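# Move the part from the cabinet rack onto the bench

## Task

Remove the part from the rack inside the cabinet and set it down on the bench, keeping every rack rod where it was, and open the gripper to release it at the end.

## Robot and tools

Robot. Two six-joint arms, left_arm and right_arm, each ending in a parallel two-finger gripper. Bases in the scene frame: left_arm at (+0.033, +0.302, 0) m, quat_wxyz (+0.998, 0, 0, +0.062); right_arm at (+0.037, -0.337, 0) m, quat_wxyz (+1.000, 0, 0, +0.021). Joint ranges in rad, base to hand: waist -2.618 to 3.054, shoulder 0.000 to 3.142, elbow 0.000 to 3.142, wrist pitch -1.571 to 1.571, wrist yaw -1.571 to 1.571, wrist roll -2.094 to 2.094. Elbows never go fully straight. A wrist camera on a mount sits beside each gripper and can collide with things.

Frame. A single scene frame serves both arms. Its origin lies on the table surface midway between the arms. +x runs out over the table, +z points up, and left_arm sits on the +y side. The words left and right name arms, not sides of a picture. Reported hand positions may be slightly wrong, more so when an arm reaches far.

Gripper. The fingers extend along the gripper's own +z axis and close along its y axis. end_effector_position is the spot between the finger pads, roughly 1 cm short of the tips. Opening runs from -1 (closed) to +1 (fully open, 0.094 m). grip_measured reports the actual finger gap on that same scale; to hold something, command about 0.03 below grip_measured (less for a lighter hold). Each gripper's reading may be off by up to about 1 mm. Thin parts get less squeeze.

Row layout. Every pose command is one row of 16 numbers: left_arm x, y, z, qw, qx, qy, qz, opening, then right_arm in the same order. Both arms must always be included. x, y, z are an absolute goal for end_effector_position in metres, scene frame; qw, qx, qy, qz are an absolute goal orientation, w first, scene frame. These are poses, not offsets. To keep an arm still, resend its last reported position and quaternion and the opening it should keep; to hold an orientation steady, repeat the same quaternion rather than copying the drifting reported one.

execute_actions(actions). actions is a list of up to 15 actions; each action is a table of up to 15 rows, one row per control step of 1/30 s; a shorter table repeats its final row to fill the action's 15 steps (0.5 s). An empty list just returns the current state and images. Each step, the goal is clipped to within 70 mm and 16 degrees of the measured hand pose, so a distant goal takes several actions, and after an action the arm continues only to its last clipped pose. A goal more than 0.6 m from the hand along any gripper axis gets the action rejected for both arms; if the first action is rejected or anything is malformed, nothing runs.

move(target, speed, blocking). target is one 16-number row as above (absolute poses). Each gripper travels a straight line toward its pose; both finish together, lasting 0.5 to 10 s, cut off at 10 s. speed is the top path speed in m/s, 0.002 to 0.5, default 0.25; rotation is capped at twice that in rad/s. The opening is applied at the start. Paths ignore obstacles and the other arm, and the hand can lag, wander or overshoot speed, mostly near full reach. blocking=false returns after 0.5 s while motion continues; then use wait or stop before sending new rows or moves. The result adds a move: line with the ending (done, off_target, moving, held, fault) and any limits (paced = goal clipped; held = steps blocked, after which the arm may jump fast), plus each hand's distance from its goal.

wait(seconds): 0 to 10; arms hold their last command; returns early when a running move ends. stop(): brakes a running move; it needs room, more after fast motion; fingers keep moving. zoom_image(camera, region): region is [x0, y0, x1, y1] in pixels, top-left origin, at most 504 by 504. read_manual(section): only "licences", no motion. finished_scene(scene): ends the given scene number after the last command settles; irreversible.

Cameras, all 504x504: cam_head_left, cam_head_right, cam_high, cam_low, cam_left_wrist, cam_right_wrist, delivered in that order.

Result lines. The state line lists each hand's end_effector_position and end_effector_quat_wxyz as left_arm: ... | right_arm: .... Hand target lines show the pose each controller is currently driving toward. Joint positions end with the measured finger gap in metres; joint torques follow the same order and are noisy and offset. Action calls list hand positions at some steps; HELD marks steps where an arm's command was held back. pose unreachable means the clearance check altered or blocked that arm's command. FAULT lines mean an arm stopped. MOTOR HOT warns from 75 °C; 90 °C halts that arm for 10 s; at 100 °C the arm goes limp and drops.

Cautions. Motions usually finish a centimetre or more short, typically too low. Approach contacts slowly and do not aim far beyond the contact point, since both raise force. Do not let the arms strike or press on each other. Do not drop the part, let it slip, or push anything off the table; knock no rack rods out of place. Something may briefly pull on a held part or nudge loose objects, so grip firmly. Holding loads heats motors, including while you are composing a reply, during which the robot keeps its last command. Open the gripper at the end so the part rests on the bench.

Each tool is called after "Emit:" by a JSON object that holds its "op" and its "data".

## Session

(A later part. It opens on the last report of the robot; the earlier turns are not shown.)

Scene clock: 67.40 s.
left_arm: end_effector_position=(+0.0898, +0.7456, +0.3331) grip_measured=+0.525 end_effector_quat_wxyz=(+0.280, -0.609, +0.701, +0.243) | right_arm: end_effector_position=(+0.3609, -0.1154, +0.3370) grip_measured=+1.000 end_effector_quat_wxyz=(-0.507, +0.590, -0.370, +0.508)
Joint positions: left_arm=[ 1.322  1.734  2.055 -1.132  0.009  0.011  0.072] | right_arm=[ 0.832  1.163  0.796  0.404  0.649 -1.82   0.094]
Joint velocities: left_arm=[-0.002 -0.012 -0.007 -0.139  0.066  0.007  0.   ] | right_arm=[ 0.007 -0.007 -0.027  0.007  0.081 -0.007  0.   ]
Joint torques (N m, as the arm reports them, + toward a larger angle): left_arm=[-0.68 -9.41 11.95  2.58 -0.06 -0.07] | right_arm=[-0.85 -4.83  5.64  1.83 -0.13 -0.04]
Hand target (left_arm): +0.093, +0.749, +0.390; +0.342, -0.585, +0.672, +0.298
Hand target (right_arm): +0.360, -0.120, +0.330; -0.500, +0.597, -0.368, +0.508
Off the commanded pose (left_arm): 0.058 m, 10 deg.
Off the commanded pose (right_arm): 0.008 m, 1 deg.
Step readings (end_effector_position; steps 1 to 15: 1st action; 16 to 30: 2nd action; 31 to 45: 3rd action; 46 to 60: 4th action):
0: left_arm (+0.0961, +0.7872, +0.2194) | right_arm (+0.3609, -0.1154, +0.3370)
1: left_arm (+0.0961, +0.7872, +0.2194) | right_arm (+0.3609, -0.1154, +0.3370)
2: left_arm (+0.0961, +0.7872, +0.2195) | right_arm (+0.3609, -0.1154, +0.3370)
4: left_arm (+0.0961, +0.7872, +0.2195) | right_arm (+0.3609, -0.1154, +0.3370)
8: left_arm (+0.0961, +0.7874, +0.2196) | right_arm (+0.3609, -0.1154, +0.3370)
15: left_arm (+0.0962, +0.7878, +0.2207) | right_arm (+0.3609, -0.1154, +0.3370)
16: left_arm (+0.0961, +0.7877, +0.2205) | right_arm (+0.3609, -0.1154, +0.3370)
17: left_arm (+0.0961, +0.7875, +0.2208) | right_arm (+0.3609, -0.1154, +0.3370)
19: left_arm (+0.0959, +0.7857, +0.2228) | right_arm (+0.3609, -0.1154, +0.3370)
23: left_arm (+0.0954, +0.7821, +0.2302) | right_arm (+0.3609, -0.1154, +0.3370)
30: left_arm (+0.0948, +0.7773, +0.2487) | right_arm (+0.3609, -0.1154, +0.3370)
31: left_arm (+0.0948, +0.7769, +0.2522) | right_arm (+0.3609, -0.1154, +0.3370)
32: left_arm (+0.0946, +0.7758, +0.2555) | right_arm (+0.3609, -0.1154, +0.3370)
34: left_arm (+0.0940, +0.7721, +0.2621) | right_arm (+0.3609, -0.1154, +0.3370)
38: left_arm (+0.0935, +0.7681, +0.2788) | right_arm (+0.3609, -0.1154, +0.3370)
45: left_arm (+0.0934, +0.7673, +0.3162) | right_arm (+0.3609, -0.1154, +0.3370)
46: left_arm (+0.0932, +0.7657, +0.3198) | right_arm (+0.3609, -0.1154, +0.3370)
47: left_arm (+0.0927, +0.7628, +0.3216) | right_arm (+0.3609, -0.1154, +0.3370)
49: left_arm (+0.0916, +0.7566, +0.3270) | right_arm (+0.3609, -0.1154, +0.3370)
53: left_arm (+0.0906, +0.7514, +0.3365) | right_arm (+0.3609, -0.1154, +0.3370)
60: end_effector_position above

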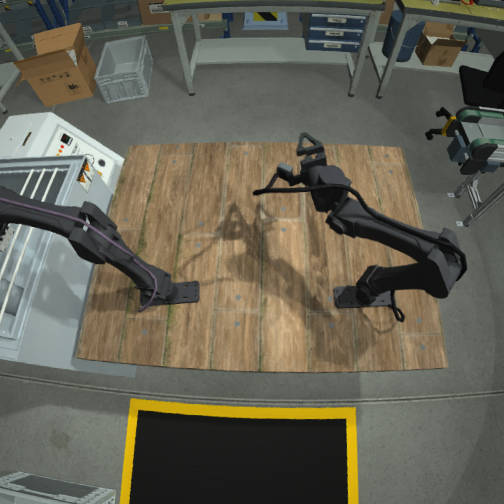

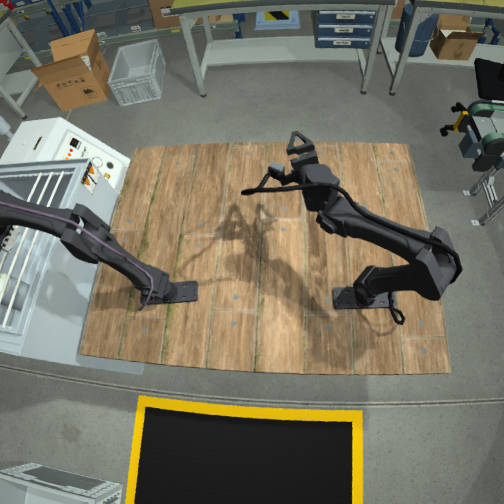

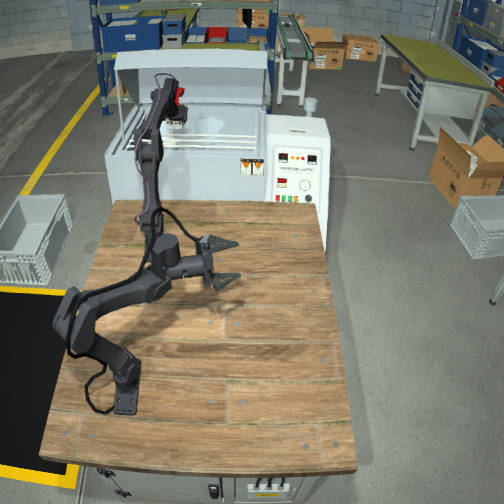

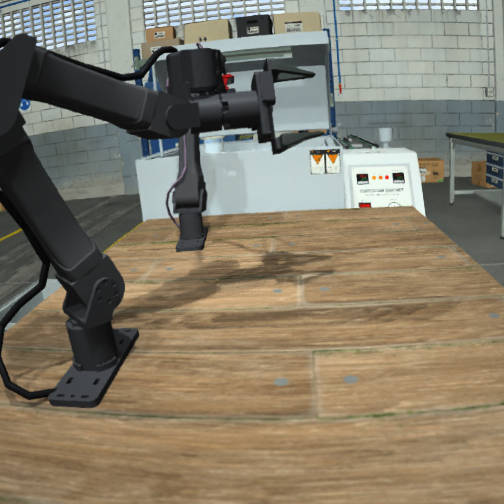

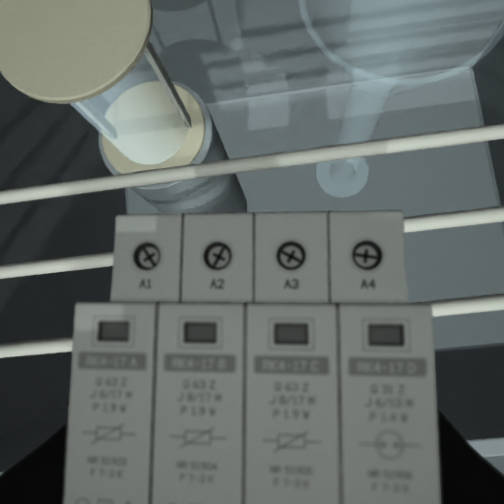

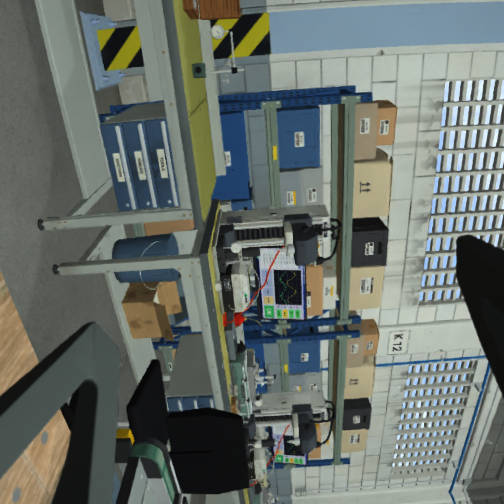

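Clean lift. Repeat the transfer.

Emit:
{"op": "move", "data": {"target": [0.38,0.34,0.38,0.43,0,0.903,0,0.48, 0.36,-0.12,0.33,-0.500,0.597,-0.368,0.508,1], "speed": 0.25}}

Emit:
{"op": "move", "data": {"target": [0.40,0.34,0.085,0.43,0,0.903,0,0.48, 0.36,-0.12,0.33,-0.500,0.597,-0.368,0.508,1], "speed": 0.15}}

Scene clock: 73.57 s.
left_arm: end_effector_position=(+0.3491, +0.3349, +0.3321) grip_measured=+0.524 end_effector_quat_wxyz=(+0.341, -0.009, +0.940, -0.011) | right_arm: end_effector_position=(+0.3609, -0.1154, +0.3370) grip_measured=+1.000 end_effector_quat_wxyz=(-0.507, +0.590, -0.370, +0.508)
Joint positions: left_arm=[ 0.048  1.328  1.717 -1.274  0.125  0.107  0.072] | right_arm=[ 0.832  1.163  0.796  0.404  0.649 -1.82   0.094]
Joint velocities: left_arm=[ 0.012 -0.017  0.022  0.007  0.037  0.007 -0.   ] | right_arm=[-0.012 -0.007  0.012 -0.095  0.051 -0.037  0.   ]
Joint torques (N m, as the arm reports them, + toward a larger angle): left_arm=[-0.44 -4.29 11.79  2.63  0.1  -0.02] | right_arm=[-0.84 -4.83  5.64  1.83 -0.13 -0.05]
Hand target (left_arm): +0.366, +0.335, +0.380; +0.427, +0.000, +0.904, +0.000
Hand target (right_arm): +0.360, -0.120, +0.330; -0.500, +0.597, -0.368, +0.508
Off the commanded pose (left_arm): 0.057 m, 11 deg.
Off the commanded pose (right_arm): 0.008 m, 1 deg.
move: off_target (left_arm)

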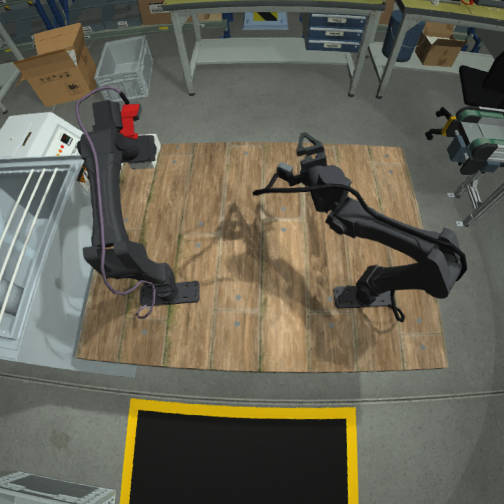

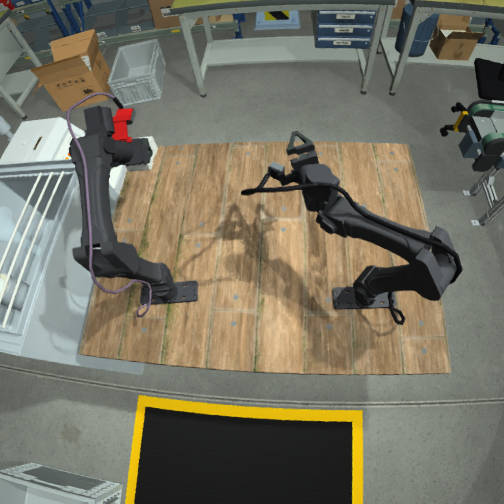

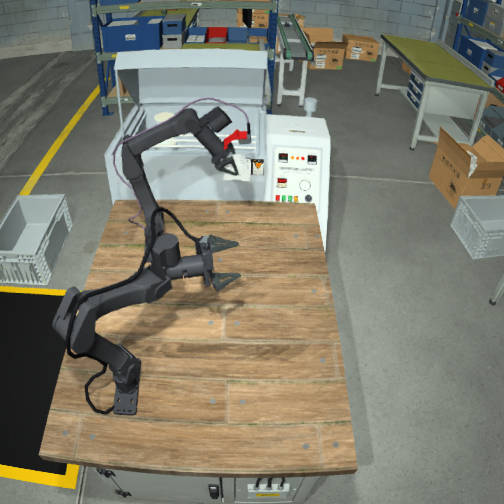

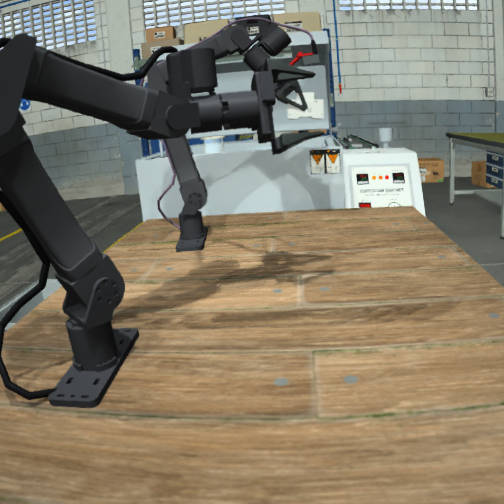

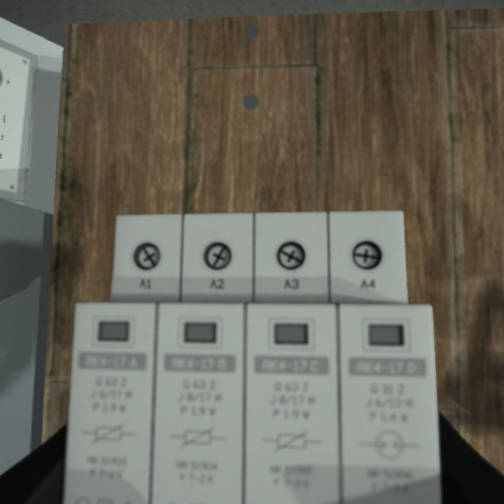

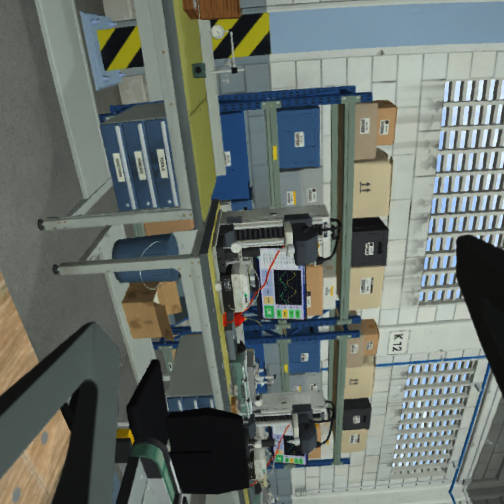

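Scene clock: 76.10 s.
left_arm: end_effector_position=(+0.3666, +0.3392, +0.0563) grip_measured=+0.524 end_effector_quat_wxyz=(+0.360, -0.009, +0.933, -0.005) | right_arm: end_effector_position=(+0.3609, -0.1154, +0.3370) grip_measured=+1.000 end_effector_quat_wxyz=(-0.507, +0.590, -0.370, +0.508)
Joint positions: left_arm=[ 0.048  1.328  0.527 -0.041  0.118  0.107  0.072] | right_arm=[ 0.832  1.163  0.796  0.404  0.649 -1.82   0.094]
Joint velocities: left_arm=[ 0.012 -0.002 -0.007  0.066  0.007 -0.037  0.001] | right_arm=[-0.017  0.007 -0.007 -0.022 -0.051 -0.037  0.   ]
Joint torques (N m, as the arm reports them, + toward a larger angle): left_arm=[-0.89 -4.37  8.05  2.73  0.11 -0.04] | right_arm=[-0.85 -4.83  5.65  1.83 -0.13 -0.04]
Hand target (left_arm): +0.393, +0.338, +0.088; +0.427, +0.001, +0.904, +0.000
Hand target (right_arm): +0.360, -0.120, +0.330; -0.500, +0.597, -0.368, +0.508
Off the commanded pose (left_arm): 0.044 m, 9 deg.
Off the commanded pose (right_arm): 0.008 m, 1 deg.
move: off_target (left_arm)

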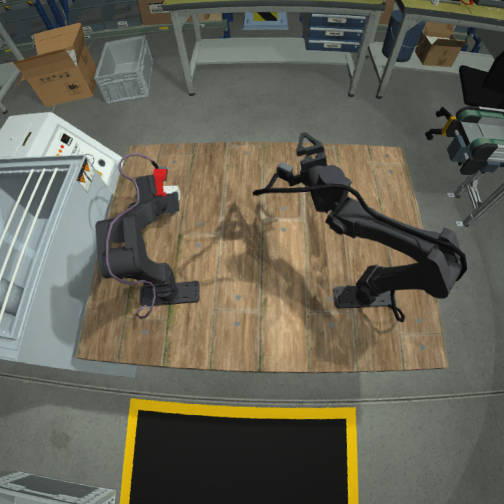

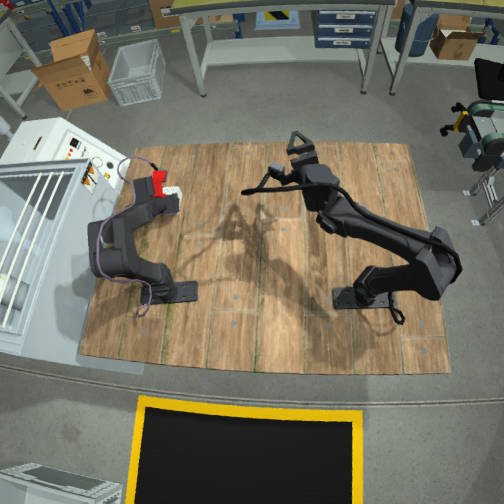

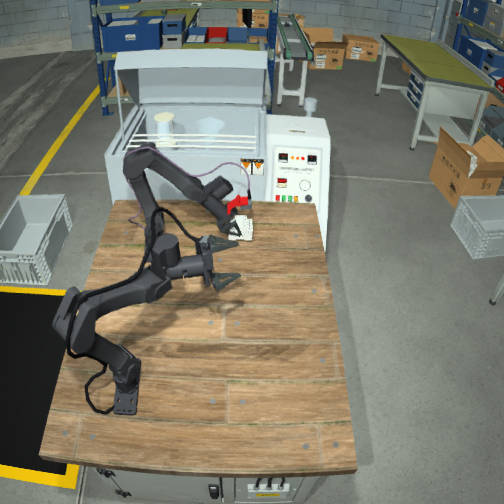

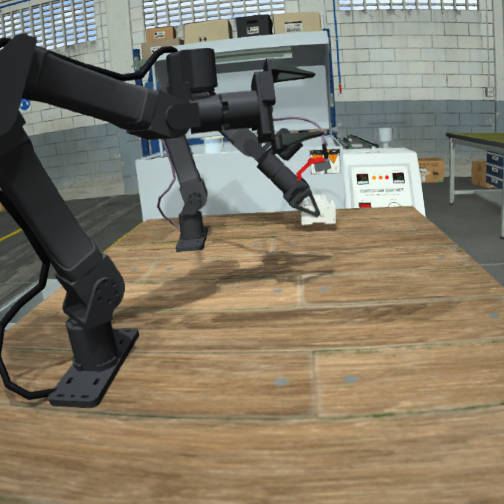

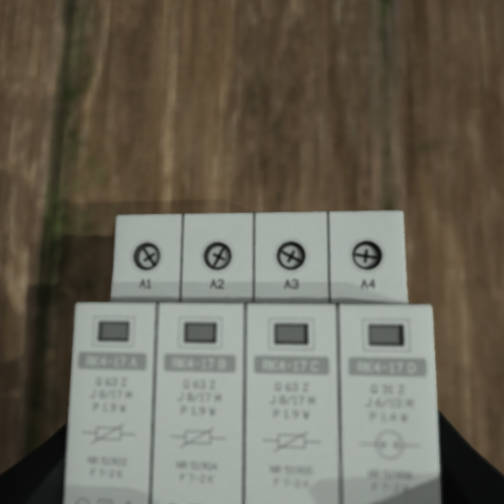

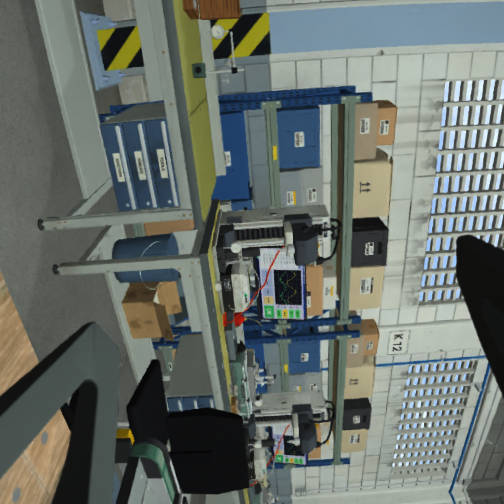

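Emit:
{"op": "execute_actions", "data": {"actions": [[[0.40,0.34,0.0835,0.43,0,0.903,0,0.48, 0.36,-0.12,0.33,-0.500,0.597,-0.368,0.508,1],[0.40,0.34,0.082,0.43,0,0.903,0,0.48, 0.36,-0.12,0.33,-0.500,0.597,-0.368,0.508,1],[0.40,0.34,0.0805,0.43,0,0.903,0,0.48, 0.36,-0.12,0.33,-0.500,0.597,-0.368,0.508,1],[0.40,0.34,0.079,0.43,0,0.903,0,0.48, 0.36,-0.12,0.33,-0.500,0.597,-0.368,0.508,1],[0.40,0.34,0.0775,0.43,0,0.903,0,0.48, 0.36,-0.12,0.33,-0.500,0.597,-0.368,0.508,1],[0.40,0.34,0.076,0.43,0,0.903,0,0.48, 0.36,-0.12,0.33,-0.500,0.597,-0.368,0.508,1],[0.40,0.34,0.075,0.43,0,0.903,0,0.48, 0.36,-0.12,0.33,-0.500,0.597,-0.368,0.508,1],[0.40,0.34,0.074,0.43,0,0.903,0,0.48, 0.36,-0.12,0.33,-0.500,0.597,-0.368,0.508,1],[0.40,0.34,0.073,0.43,0,0.903,0,0.48, 0.36,-0.12,0.33,-0.500,0.597,-0.368,0.508,1],[0.40,0.34,0.072,0.43,0,0.903,0,0.48, 0.36,-0.12,0.33,-0.500,0.597,-0.368,0.508,1],[0.40,0.34,0.071,0.43,0,0.903,0,0.48, 0.36,-0.12,0.33,-0.500,0.597,-0.368,0.508,1],[0.40,0.34,0.070,0.43,0,0.903,0,0.48, 0.36,-0.12,0.33,-0.500,0.597,-0.368,0.508,1],[0.40,0.34,0.069,0.43,0,0.903,0,0.48, 0.36,-0.12,0.33,-0.500,0.597,-0.368,0.508,1],[0.40,0.34,0.068,0.43,0,0.903,0,0.48, 0.36,-0.12,0.33,-0.500,0.597,-0.368,0.508,1],[0.40,0.34,0.067,0.43,0,0.903,0,0.48, 0.36,-0.12,0.33,-0.500,0.597,-0.368,0.508,1]],[[0.40,0.34,0.066,0.43,0,0.903,0,0.48, 0.36,-0.12,0.33,-0.500,0.597,-0.368,0.508,1],[0.40,0.34,0.065,0.43,0,0.903,0,0.48, 0.36,-0.12,0.33,-0.500,0.597,-0.368,0.508,1],[0.40,0.34,0.064,0.43,0,0.903,0,0.48, 0.36,-0.12,0.33,-0.500,0.597,-0.368,0.508,1],[0.40,0.34,0.063,0.43,0,0.903,0,0.48, 0.36,-0.12,0.33,-0.500,0.597,-0.368,0.508,1],[0.40,0.34,0.062,0.43,0,0.903,0,0.48, 0.36,-0.12,0.33,-0.500,0.597,-0.368,0.508,1],[0.40,0.34,0.061,0.43,0,0.903,0,0.48, 0.36,-0.12,0.33,-0.500,0.597,-0.368,0.508,1],[0.40,0.34,0.060,0.43,0,0.903,0,0.48, 0.36,-0.12,0.33,-0.500,0.597,-0.368,0.508,1],[0.40,0.34,0.059,0.43,0,0.903,0,0.48, 0.36,-0.12,0.33,-0.500,0.597,-0.368,0.508,1],[0.40,0.34,0.058,0.43,0,0.903,0,0.48, 0.36,-0.12,0.33,-0.500,0.597,-0.368,0.508,1],[0.40,0.34,0.057,0.43,0,0.903,0,0.48, 0.36,-0.12,0.33,-0.500,0.597,-0.368,0.508,1],[0.40,0.34,0.056,0.43,0,0.903,0,0.48, 0.36,-0.12,0.33,-0.500,0.597,-0.368,0.508,1]]]}}

Scene clock: 85.93 s.
left_arm: end_effector_position=(+0.3733, +0.3405, +0.0330) grip_measured=+0.524 end_effector_quat_wxyz=(+0.366, -0.009, +0.930, -0.004) | right_arm: end_effector_position=(+0.3609, -0.1154, +0.3370) grip_measured=+1.000 end_effector_quat_wxyz=(-0.507, +0.590, -0.370, +0.508)
Joint positions: left_arm=[0.048 1.432 0.48  0.124 0.117 0.107 0.072] | right_arm=[ 0.832  1.163  0.796  0.404  0.649 -1.82   0.094]
Joint velocities: left_arm=[ 0.012  0.051 -0.002  0.095  0.007 -0.081  0.   ] | right_arm=[ 0.017 -0.007  0.002  0.022 -0.022 -0.051  0.   ]
Joint torques (N m, as the arm reports them, + toward a larger angle): left_arm=[-0.77 -4.64  6.66  2.68  0.15 -0.05] | right_arm=[-0.85 -4.83  5.65  1.83 -0.13 -0.04]
Hand target (left_arm): +0.396, +0.339, +0.058; +0.427, +0.001, +0.904, +0.000
Hand target (right_arm): +0.360, -0.120, +0.330; -0.500, +0.597, -0.368, +0.508
Off the commanded pose (left_arm): 0.035 m, 8 deg.
Off the commanded pose (right_arm): 0.008 m, 1 deg.
Step readings (end_effector_position; steps 1 to 15: 1st action; 16 to 30: 2nd action):
0: left_arm (+0.3676, +0.3394, +0.0571) | right_arm (+0.3609, -0.1154, +0.3370)
1: left_arm (+0.3677, +0.3394, +0.0569) | right_arm (+0.3609, -0.1154, +0.3370)
2: left_arm (+0.3681, +0.3395, +0.0563) | right_arm (+0.3609, -0.1154, +0.3370)
4: left_arm (+0.3691, +0.3397, +0.0543) | right_arm (+0.3609, -0.1154, +0.3370)
8: left_arm (+0.3709, +0.3400, +0.0501) | right_arm (+0.3609, -0.1154, +0.3370)
15: left_arm (+0.3696, +0.3397, +0.0416) | right_arm (+0.3609, -0.1154, +0.3370)
16: left_arm (+0.3690, +0.3396, +0.0400) | right_arm (+0.3609, -0.1154, +0.3370)
17: left_arm (+0.3687, +0.3396, +0.0387) | right_arm (+0.3609, -0.1154, +0.3370)
19: left_arm (+0.3683, +0.3395, +0.0365) | right_arm (+0.3609, -0.1154, +0.3370)
23: left_arm (+0.3686, +0.3396, +0.0334) | right_arm (+0.3609, -0.1154, +0.3370)
30: end_effector_position above

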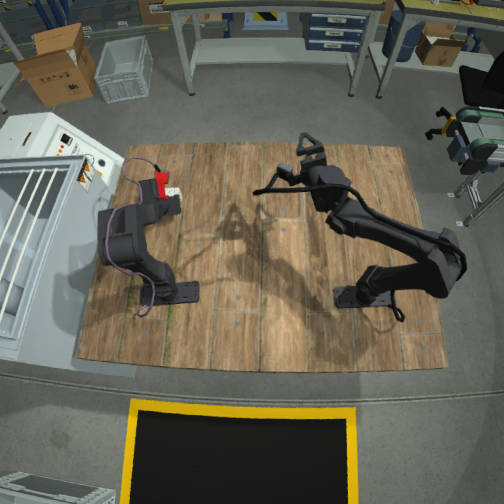

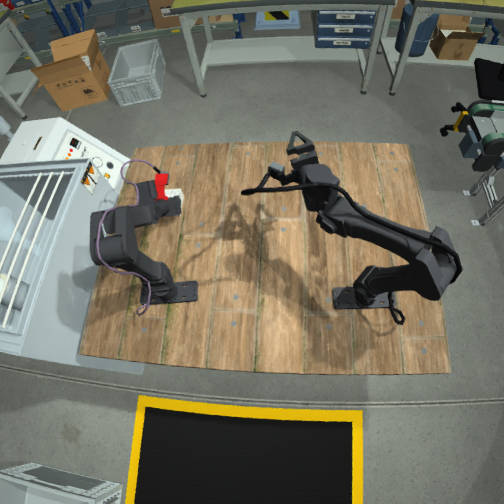

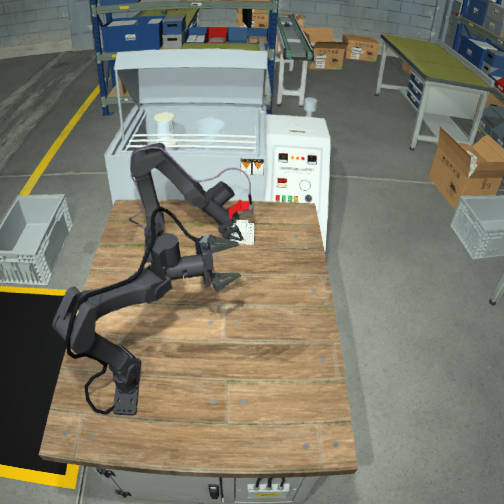

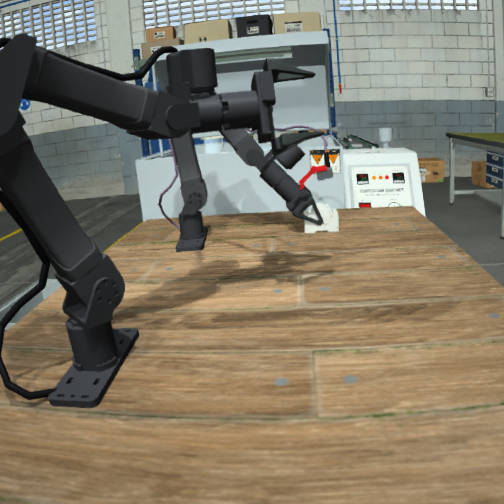

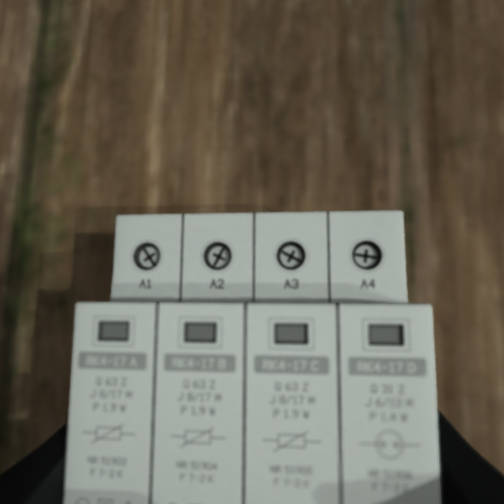

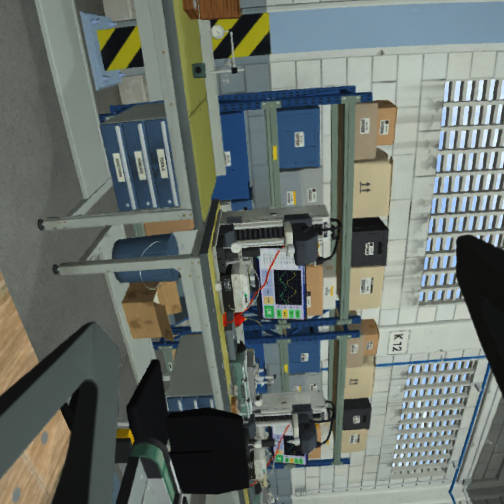

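In contact. Unload the wrist, release, retreat.

Emit:
{"op": "execute_actions", "data": {"actions": [[[0.397,0.34,0.054,0.42,0,0.907,0,0.48, 0.36,-0.12,0.33,-0.500,0.597,-0.368,0.508,1],[0.394,0.34,0.052,0.41,0,0.912,0,0.48, 0.36,-0.12,0.33,-0.500,0.597,-0.368,0.508,1],[0.391,0.34,0.049,0.40,0,0.916,0,0.48, 0.36,-0.12,0.33,-0.500,0.597,-0.368,0.508,1],[0.388,0.34,0.047,0.39,0,0.921,0,0.48, 0.36,-0.12,0.33,-0.500,0.597,-0.368,0.508,1],[0.386,0.34,0.045,0.382,0,0.924,0,0.48, 0.36,-0.12,0.33,-0.500,0.597,-0.368,0.508,1],[0.386,0.34,0.045,0.382,0,0.924,0,0.48, 0.36,-0.12,0.33,-0.500,0.597,-0.368,0.508,1],[0.386,0.34,0.045,0.382,0,0.924,0,0.48, 0.36,-0.12,0.33,-0.500,0.597,-0.368,0.508,1],[0.386,0.34,0.045,0.382,0,0.924,0,0.48, 0.36,-0.12,0.33,-0.500,0.597,-0.368,0.508,1],[0.386,0.34,0.045,0.382,0,0.924,0,0.51, 0.36,-0.12,0.33,-0.500,0.597,-0.368,0.508,1],[0.386,0.34,0.045,0.382,0,0.924,0,0.52, 0.36,-0.12,0.33,-0.500,0.597,-0.368,0.508,1],[0.386,0.34,0.045,0.382,0,0.924,0,0.53, 0.36,-0.12,0.33,-0.500,0.597,-0.368,0.508,1],[0.386,0.34,0.045,0.382,0,0.924,0,0.6, 0.36,-0.12,0.33,-0.500,0.597,-0.368,0.508,1],[0.386,0.34,0.045,0.382,0,0.924,0,1, 0.36,-0.12,0.33,-0.500,0.597,-0.368,0.508,1]]]}}

Emit:
{"op": "move", "data": {"target": [0.325,0.34,0.13,0.382,0,0.924,0,1, 0.36,-0.12,0.33,-0.500,0.597,-0.368,0.508,1], "speed": 0.12}}

Scene clock: 94.50 s.
left_arm: end_effector_position=(+0.3728, +0.3401, +0.0316) grip_measured=+0.989 end_effector_quat_wxyz=(+0.364, -0.003, +0.931, -0.001) | right_arm: end_effector_position=(+0.3609, -0.1154, +0.3370) grip_measured=+1.000 end_effector_quat_wxyz=(-0.507, +0.590, -0.370, +0.508)
Joint positions: left_arm=[0.046 1.436 0.479 0.125 0.115 0.119 0.093] | right_arm=[ 0.832  1.163  0.796  0.404  0.649 -1.82   0.094]
Joint velocities: left_arm=[-0.002  0.002  0.017  0.051 -0.022 -0.007  0.035] | right_arm=[-0.012  0.002 -0.007 -0.007 -0.022 -0.007  0.   ]
Joint torques (N m, as the arm reports them, + toward a larger angle): left_arm=[-0.62 -4.25  9.36  1.63  0.06 -0.03] | right_arm=[-0.85 -4.82  5.65  1.83 -0.13 -0.04]
Hand target (left_arm): +0.385, +0.340, +0.045; +0.382, +0.000, +0.924, +0.000
Hand target (right_arm): +0.360, -0.120, +0.330; -0.500, +0.597, -0.368, +0.508
Off the commanded pose (left_arm): 0.019 m, 2 deg.
Off the commanded pose (right_arm): 0.008 m, 1 deg.
Step readings (end_effector_position):
0: left_arm (+0.3747, +0.3407, +0.0334) | right_arm (+0.3609, -0.1154, +0.3370)
1: left_arm (+0.3747, +0.3407, +0.0334) | right_arm (+0.3609, -0.1154, +0.3370)
2: left_arm (+0.3746, +0.3407, +0.0333) | right_arm (+0.3609, -0.1154, +0.3370)
4: left_arm (+0.3738, +0.3406, +0.0326) | right_arm (+0.3609, -0.1154, +0.3370)
8: left_arm (+0.3732, +0.3403, +0.0320) | right_arm (+0.3609, -0.1154, +0.3370)
15: end_effector_position above

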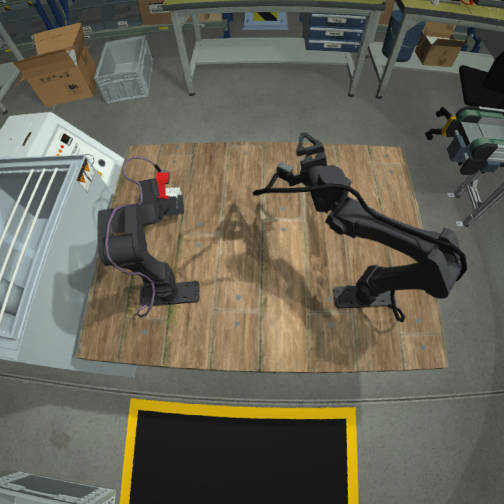

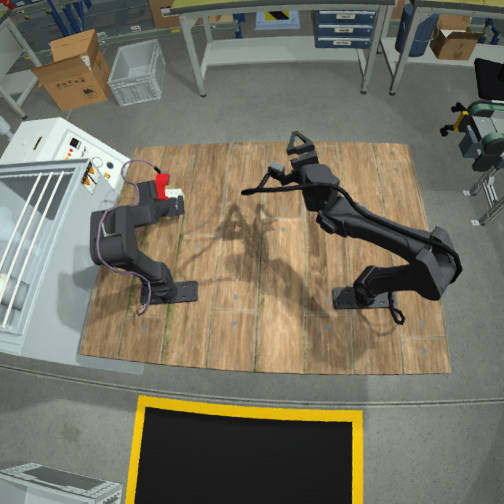

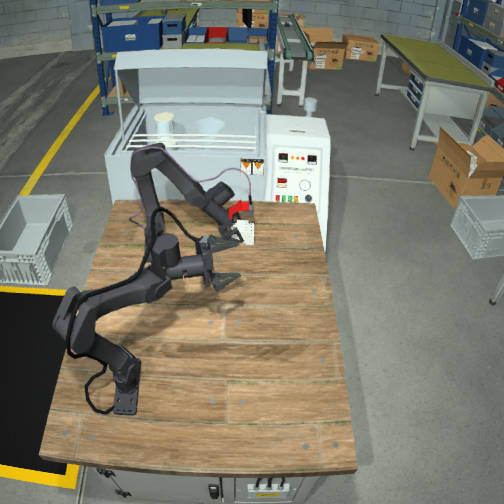

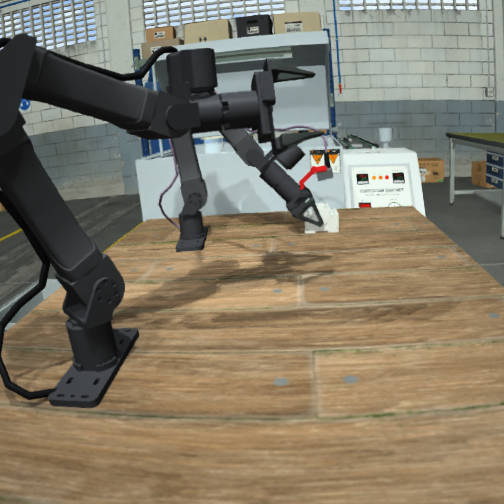

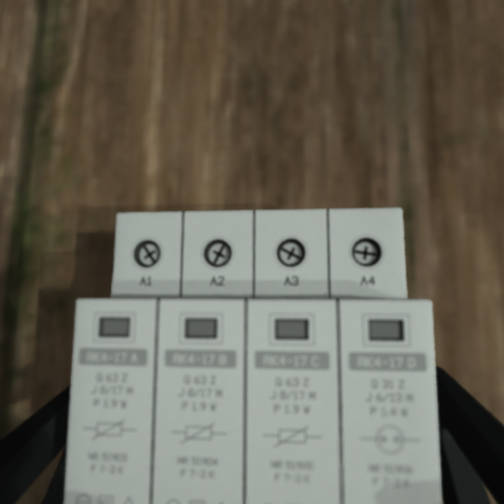

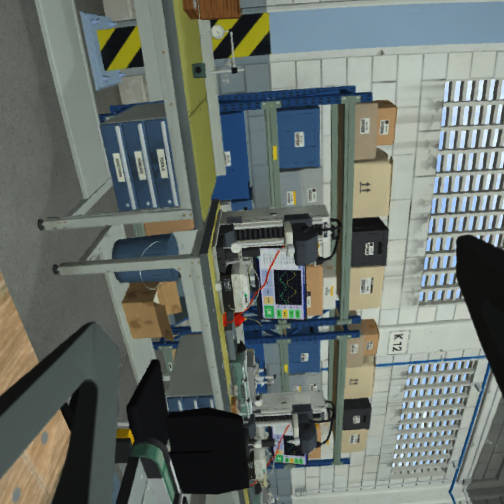

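Scene clock: 96.10 s.
left_arm: end_effector_position=(+0.3168, +0.3374, +0.1027) grip_measured=+1.000 end_effector_quat_wxyz=(+0.348, -0.003, +0.937, -0.005) | right_arm: end_effector_position=(+0.3609, -0.1154, +0.3370) grip_measured=+1.000 end_effector_quat_wxyz=(-0.507, +0.590, -0.370, +0.508)
Joint positions: left_arm=[ 0.089  1.006  0.566 -0.431  0.146  0.154  0.094] | right_arm=[ 0.832  1.163  0.796  0.404  0.649 -1.82   0.094]
Joint velocities: left_arm=[ 0.002  0.002  0.002 -0.051 -0.081 -0.007  0.   ] | right_arm=[-0.002  0.002 -0.007  0.007  0.037 -0.007  0.   ]
Joint torques (N m, as the arm reports them, + toward a larger angle): left_arm=[ 0.64 -3.89 11.05  1.56  0.16  0.03] | right_arm=[-0.84 -4.83  5.65  1.83 -0.13 -0.04]
Hand target (left_arm): +0.326, +0.340, +0.128; +0.382, +0.000, +0.924, +0.000
Hand target (right_arm): +0.360, -0.120, +0.330; -0.500, +0.597, -0.368, +0.508
Off the commanded pose (left_arm): 0.029 m, 4 deg.
Off the commanded pose (right_arm): 0.008 m, 1 deg.
move: off_target (left_arm)

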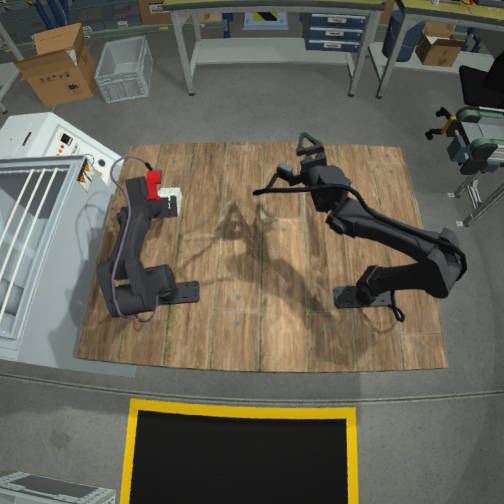

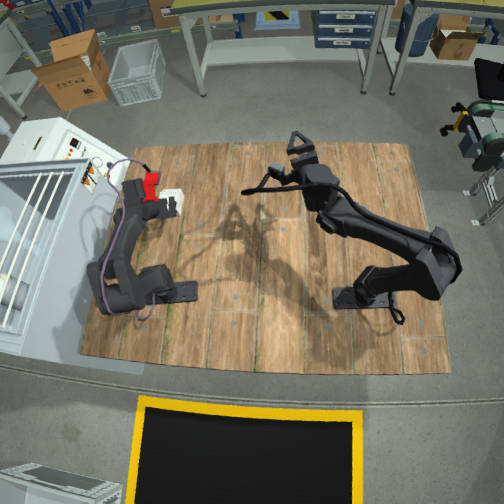

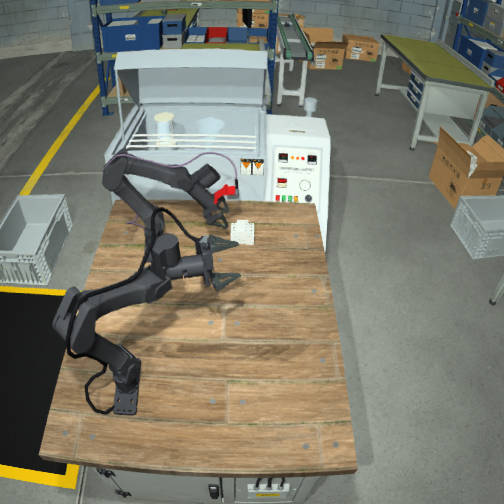

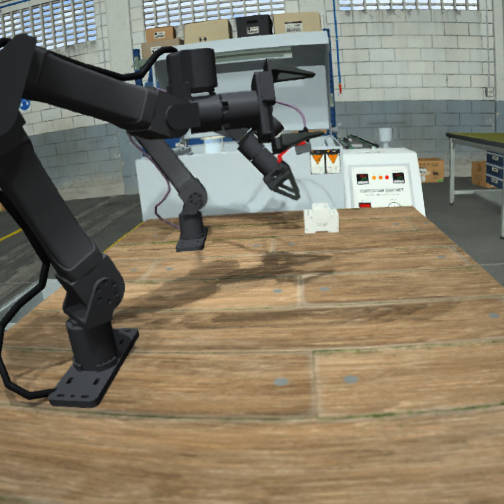

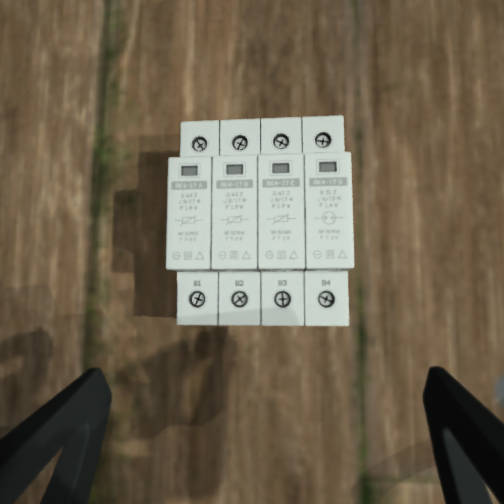

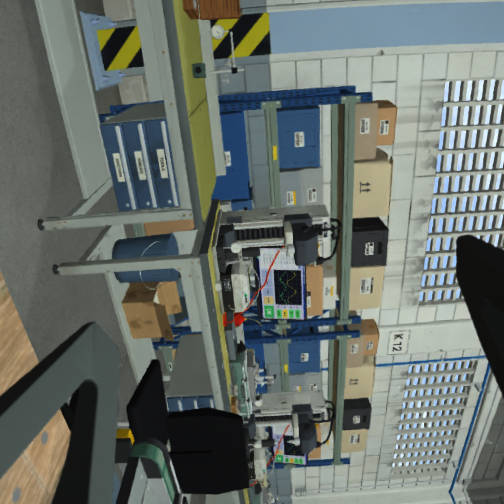

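Emit:
{"op": "finished_scene", "data": {"scene": 2}}

The scene is finished: the task was done.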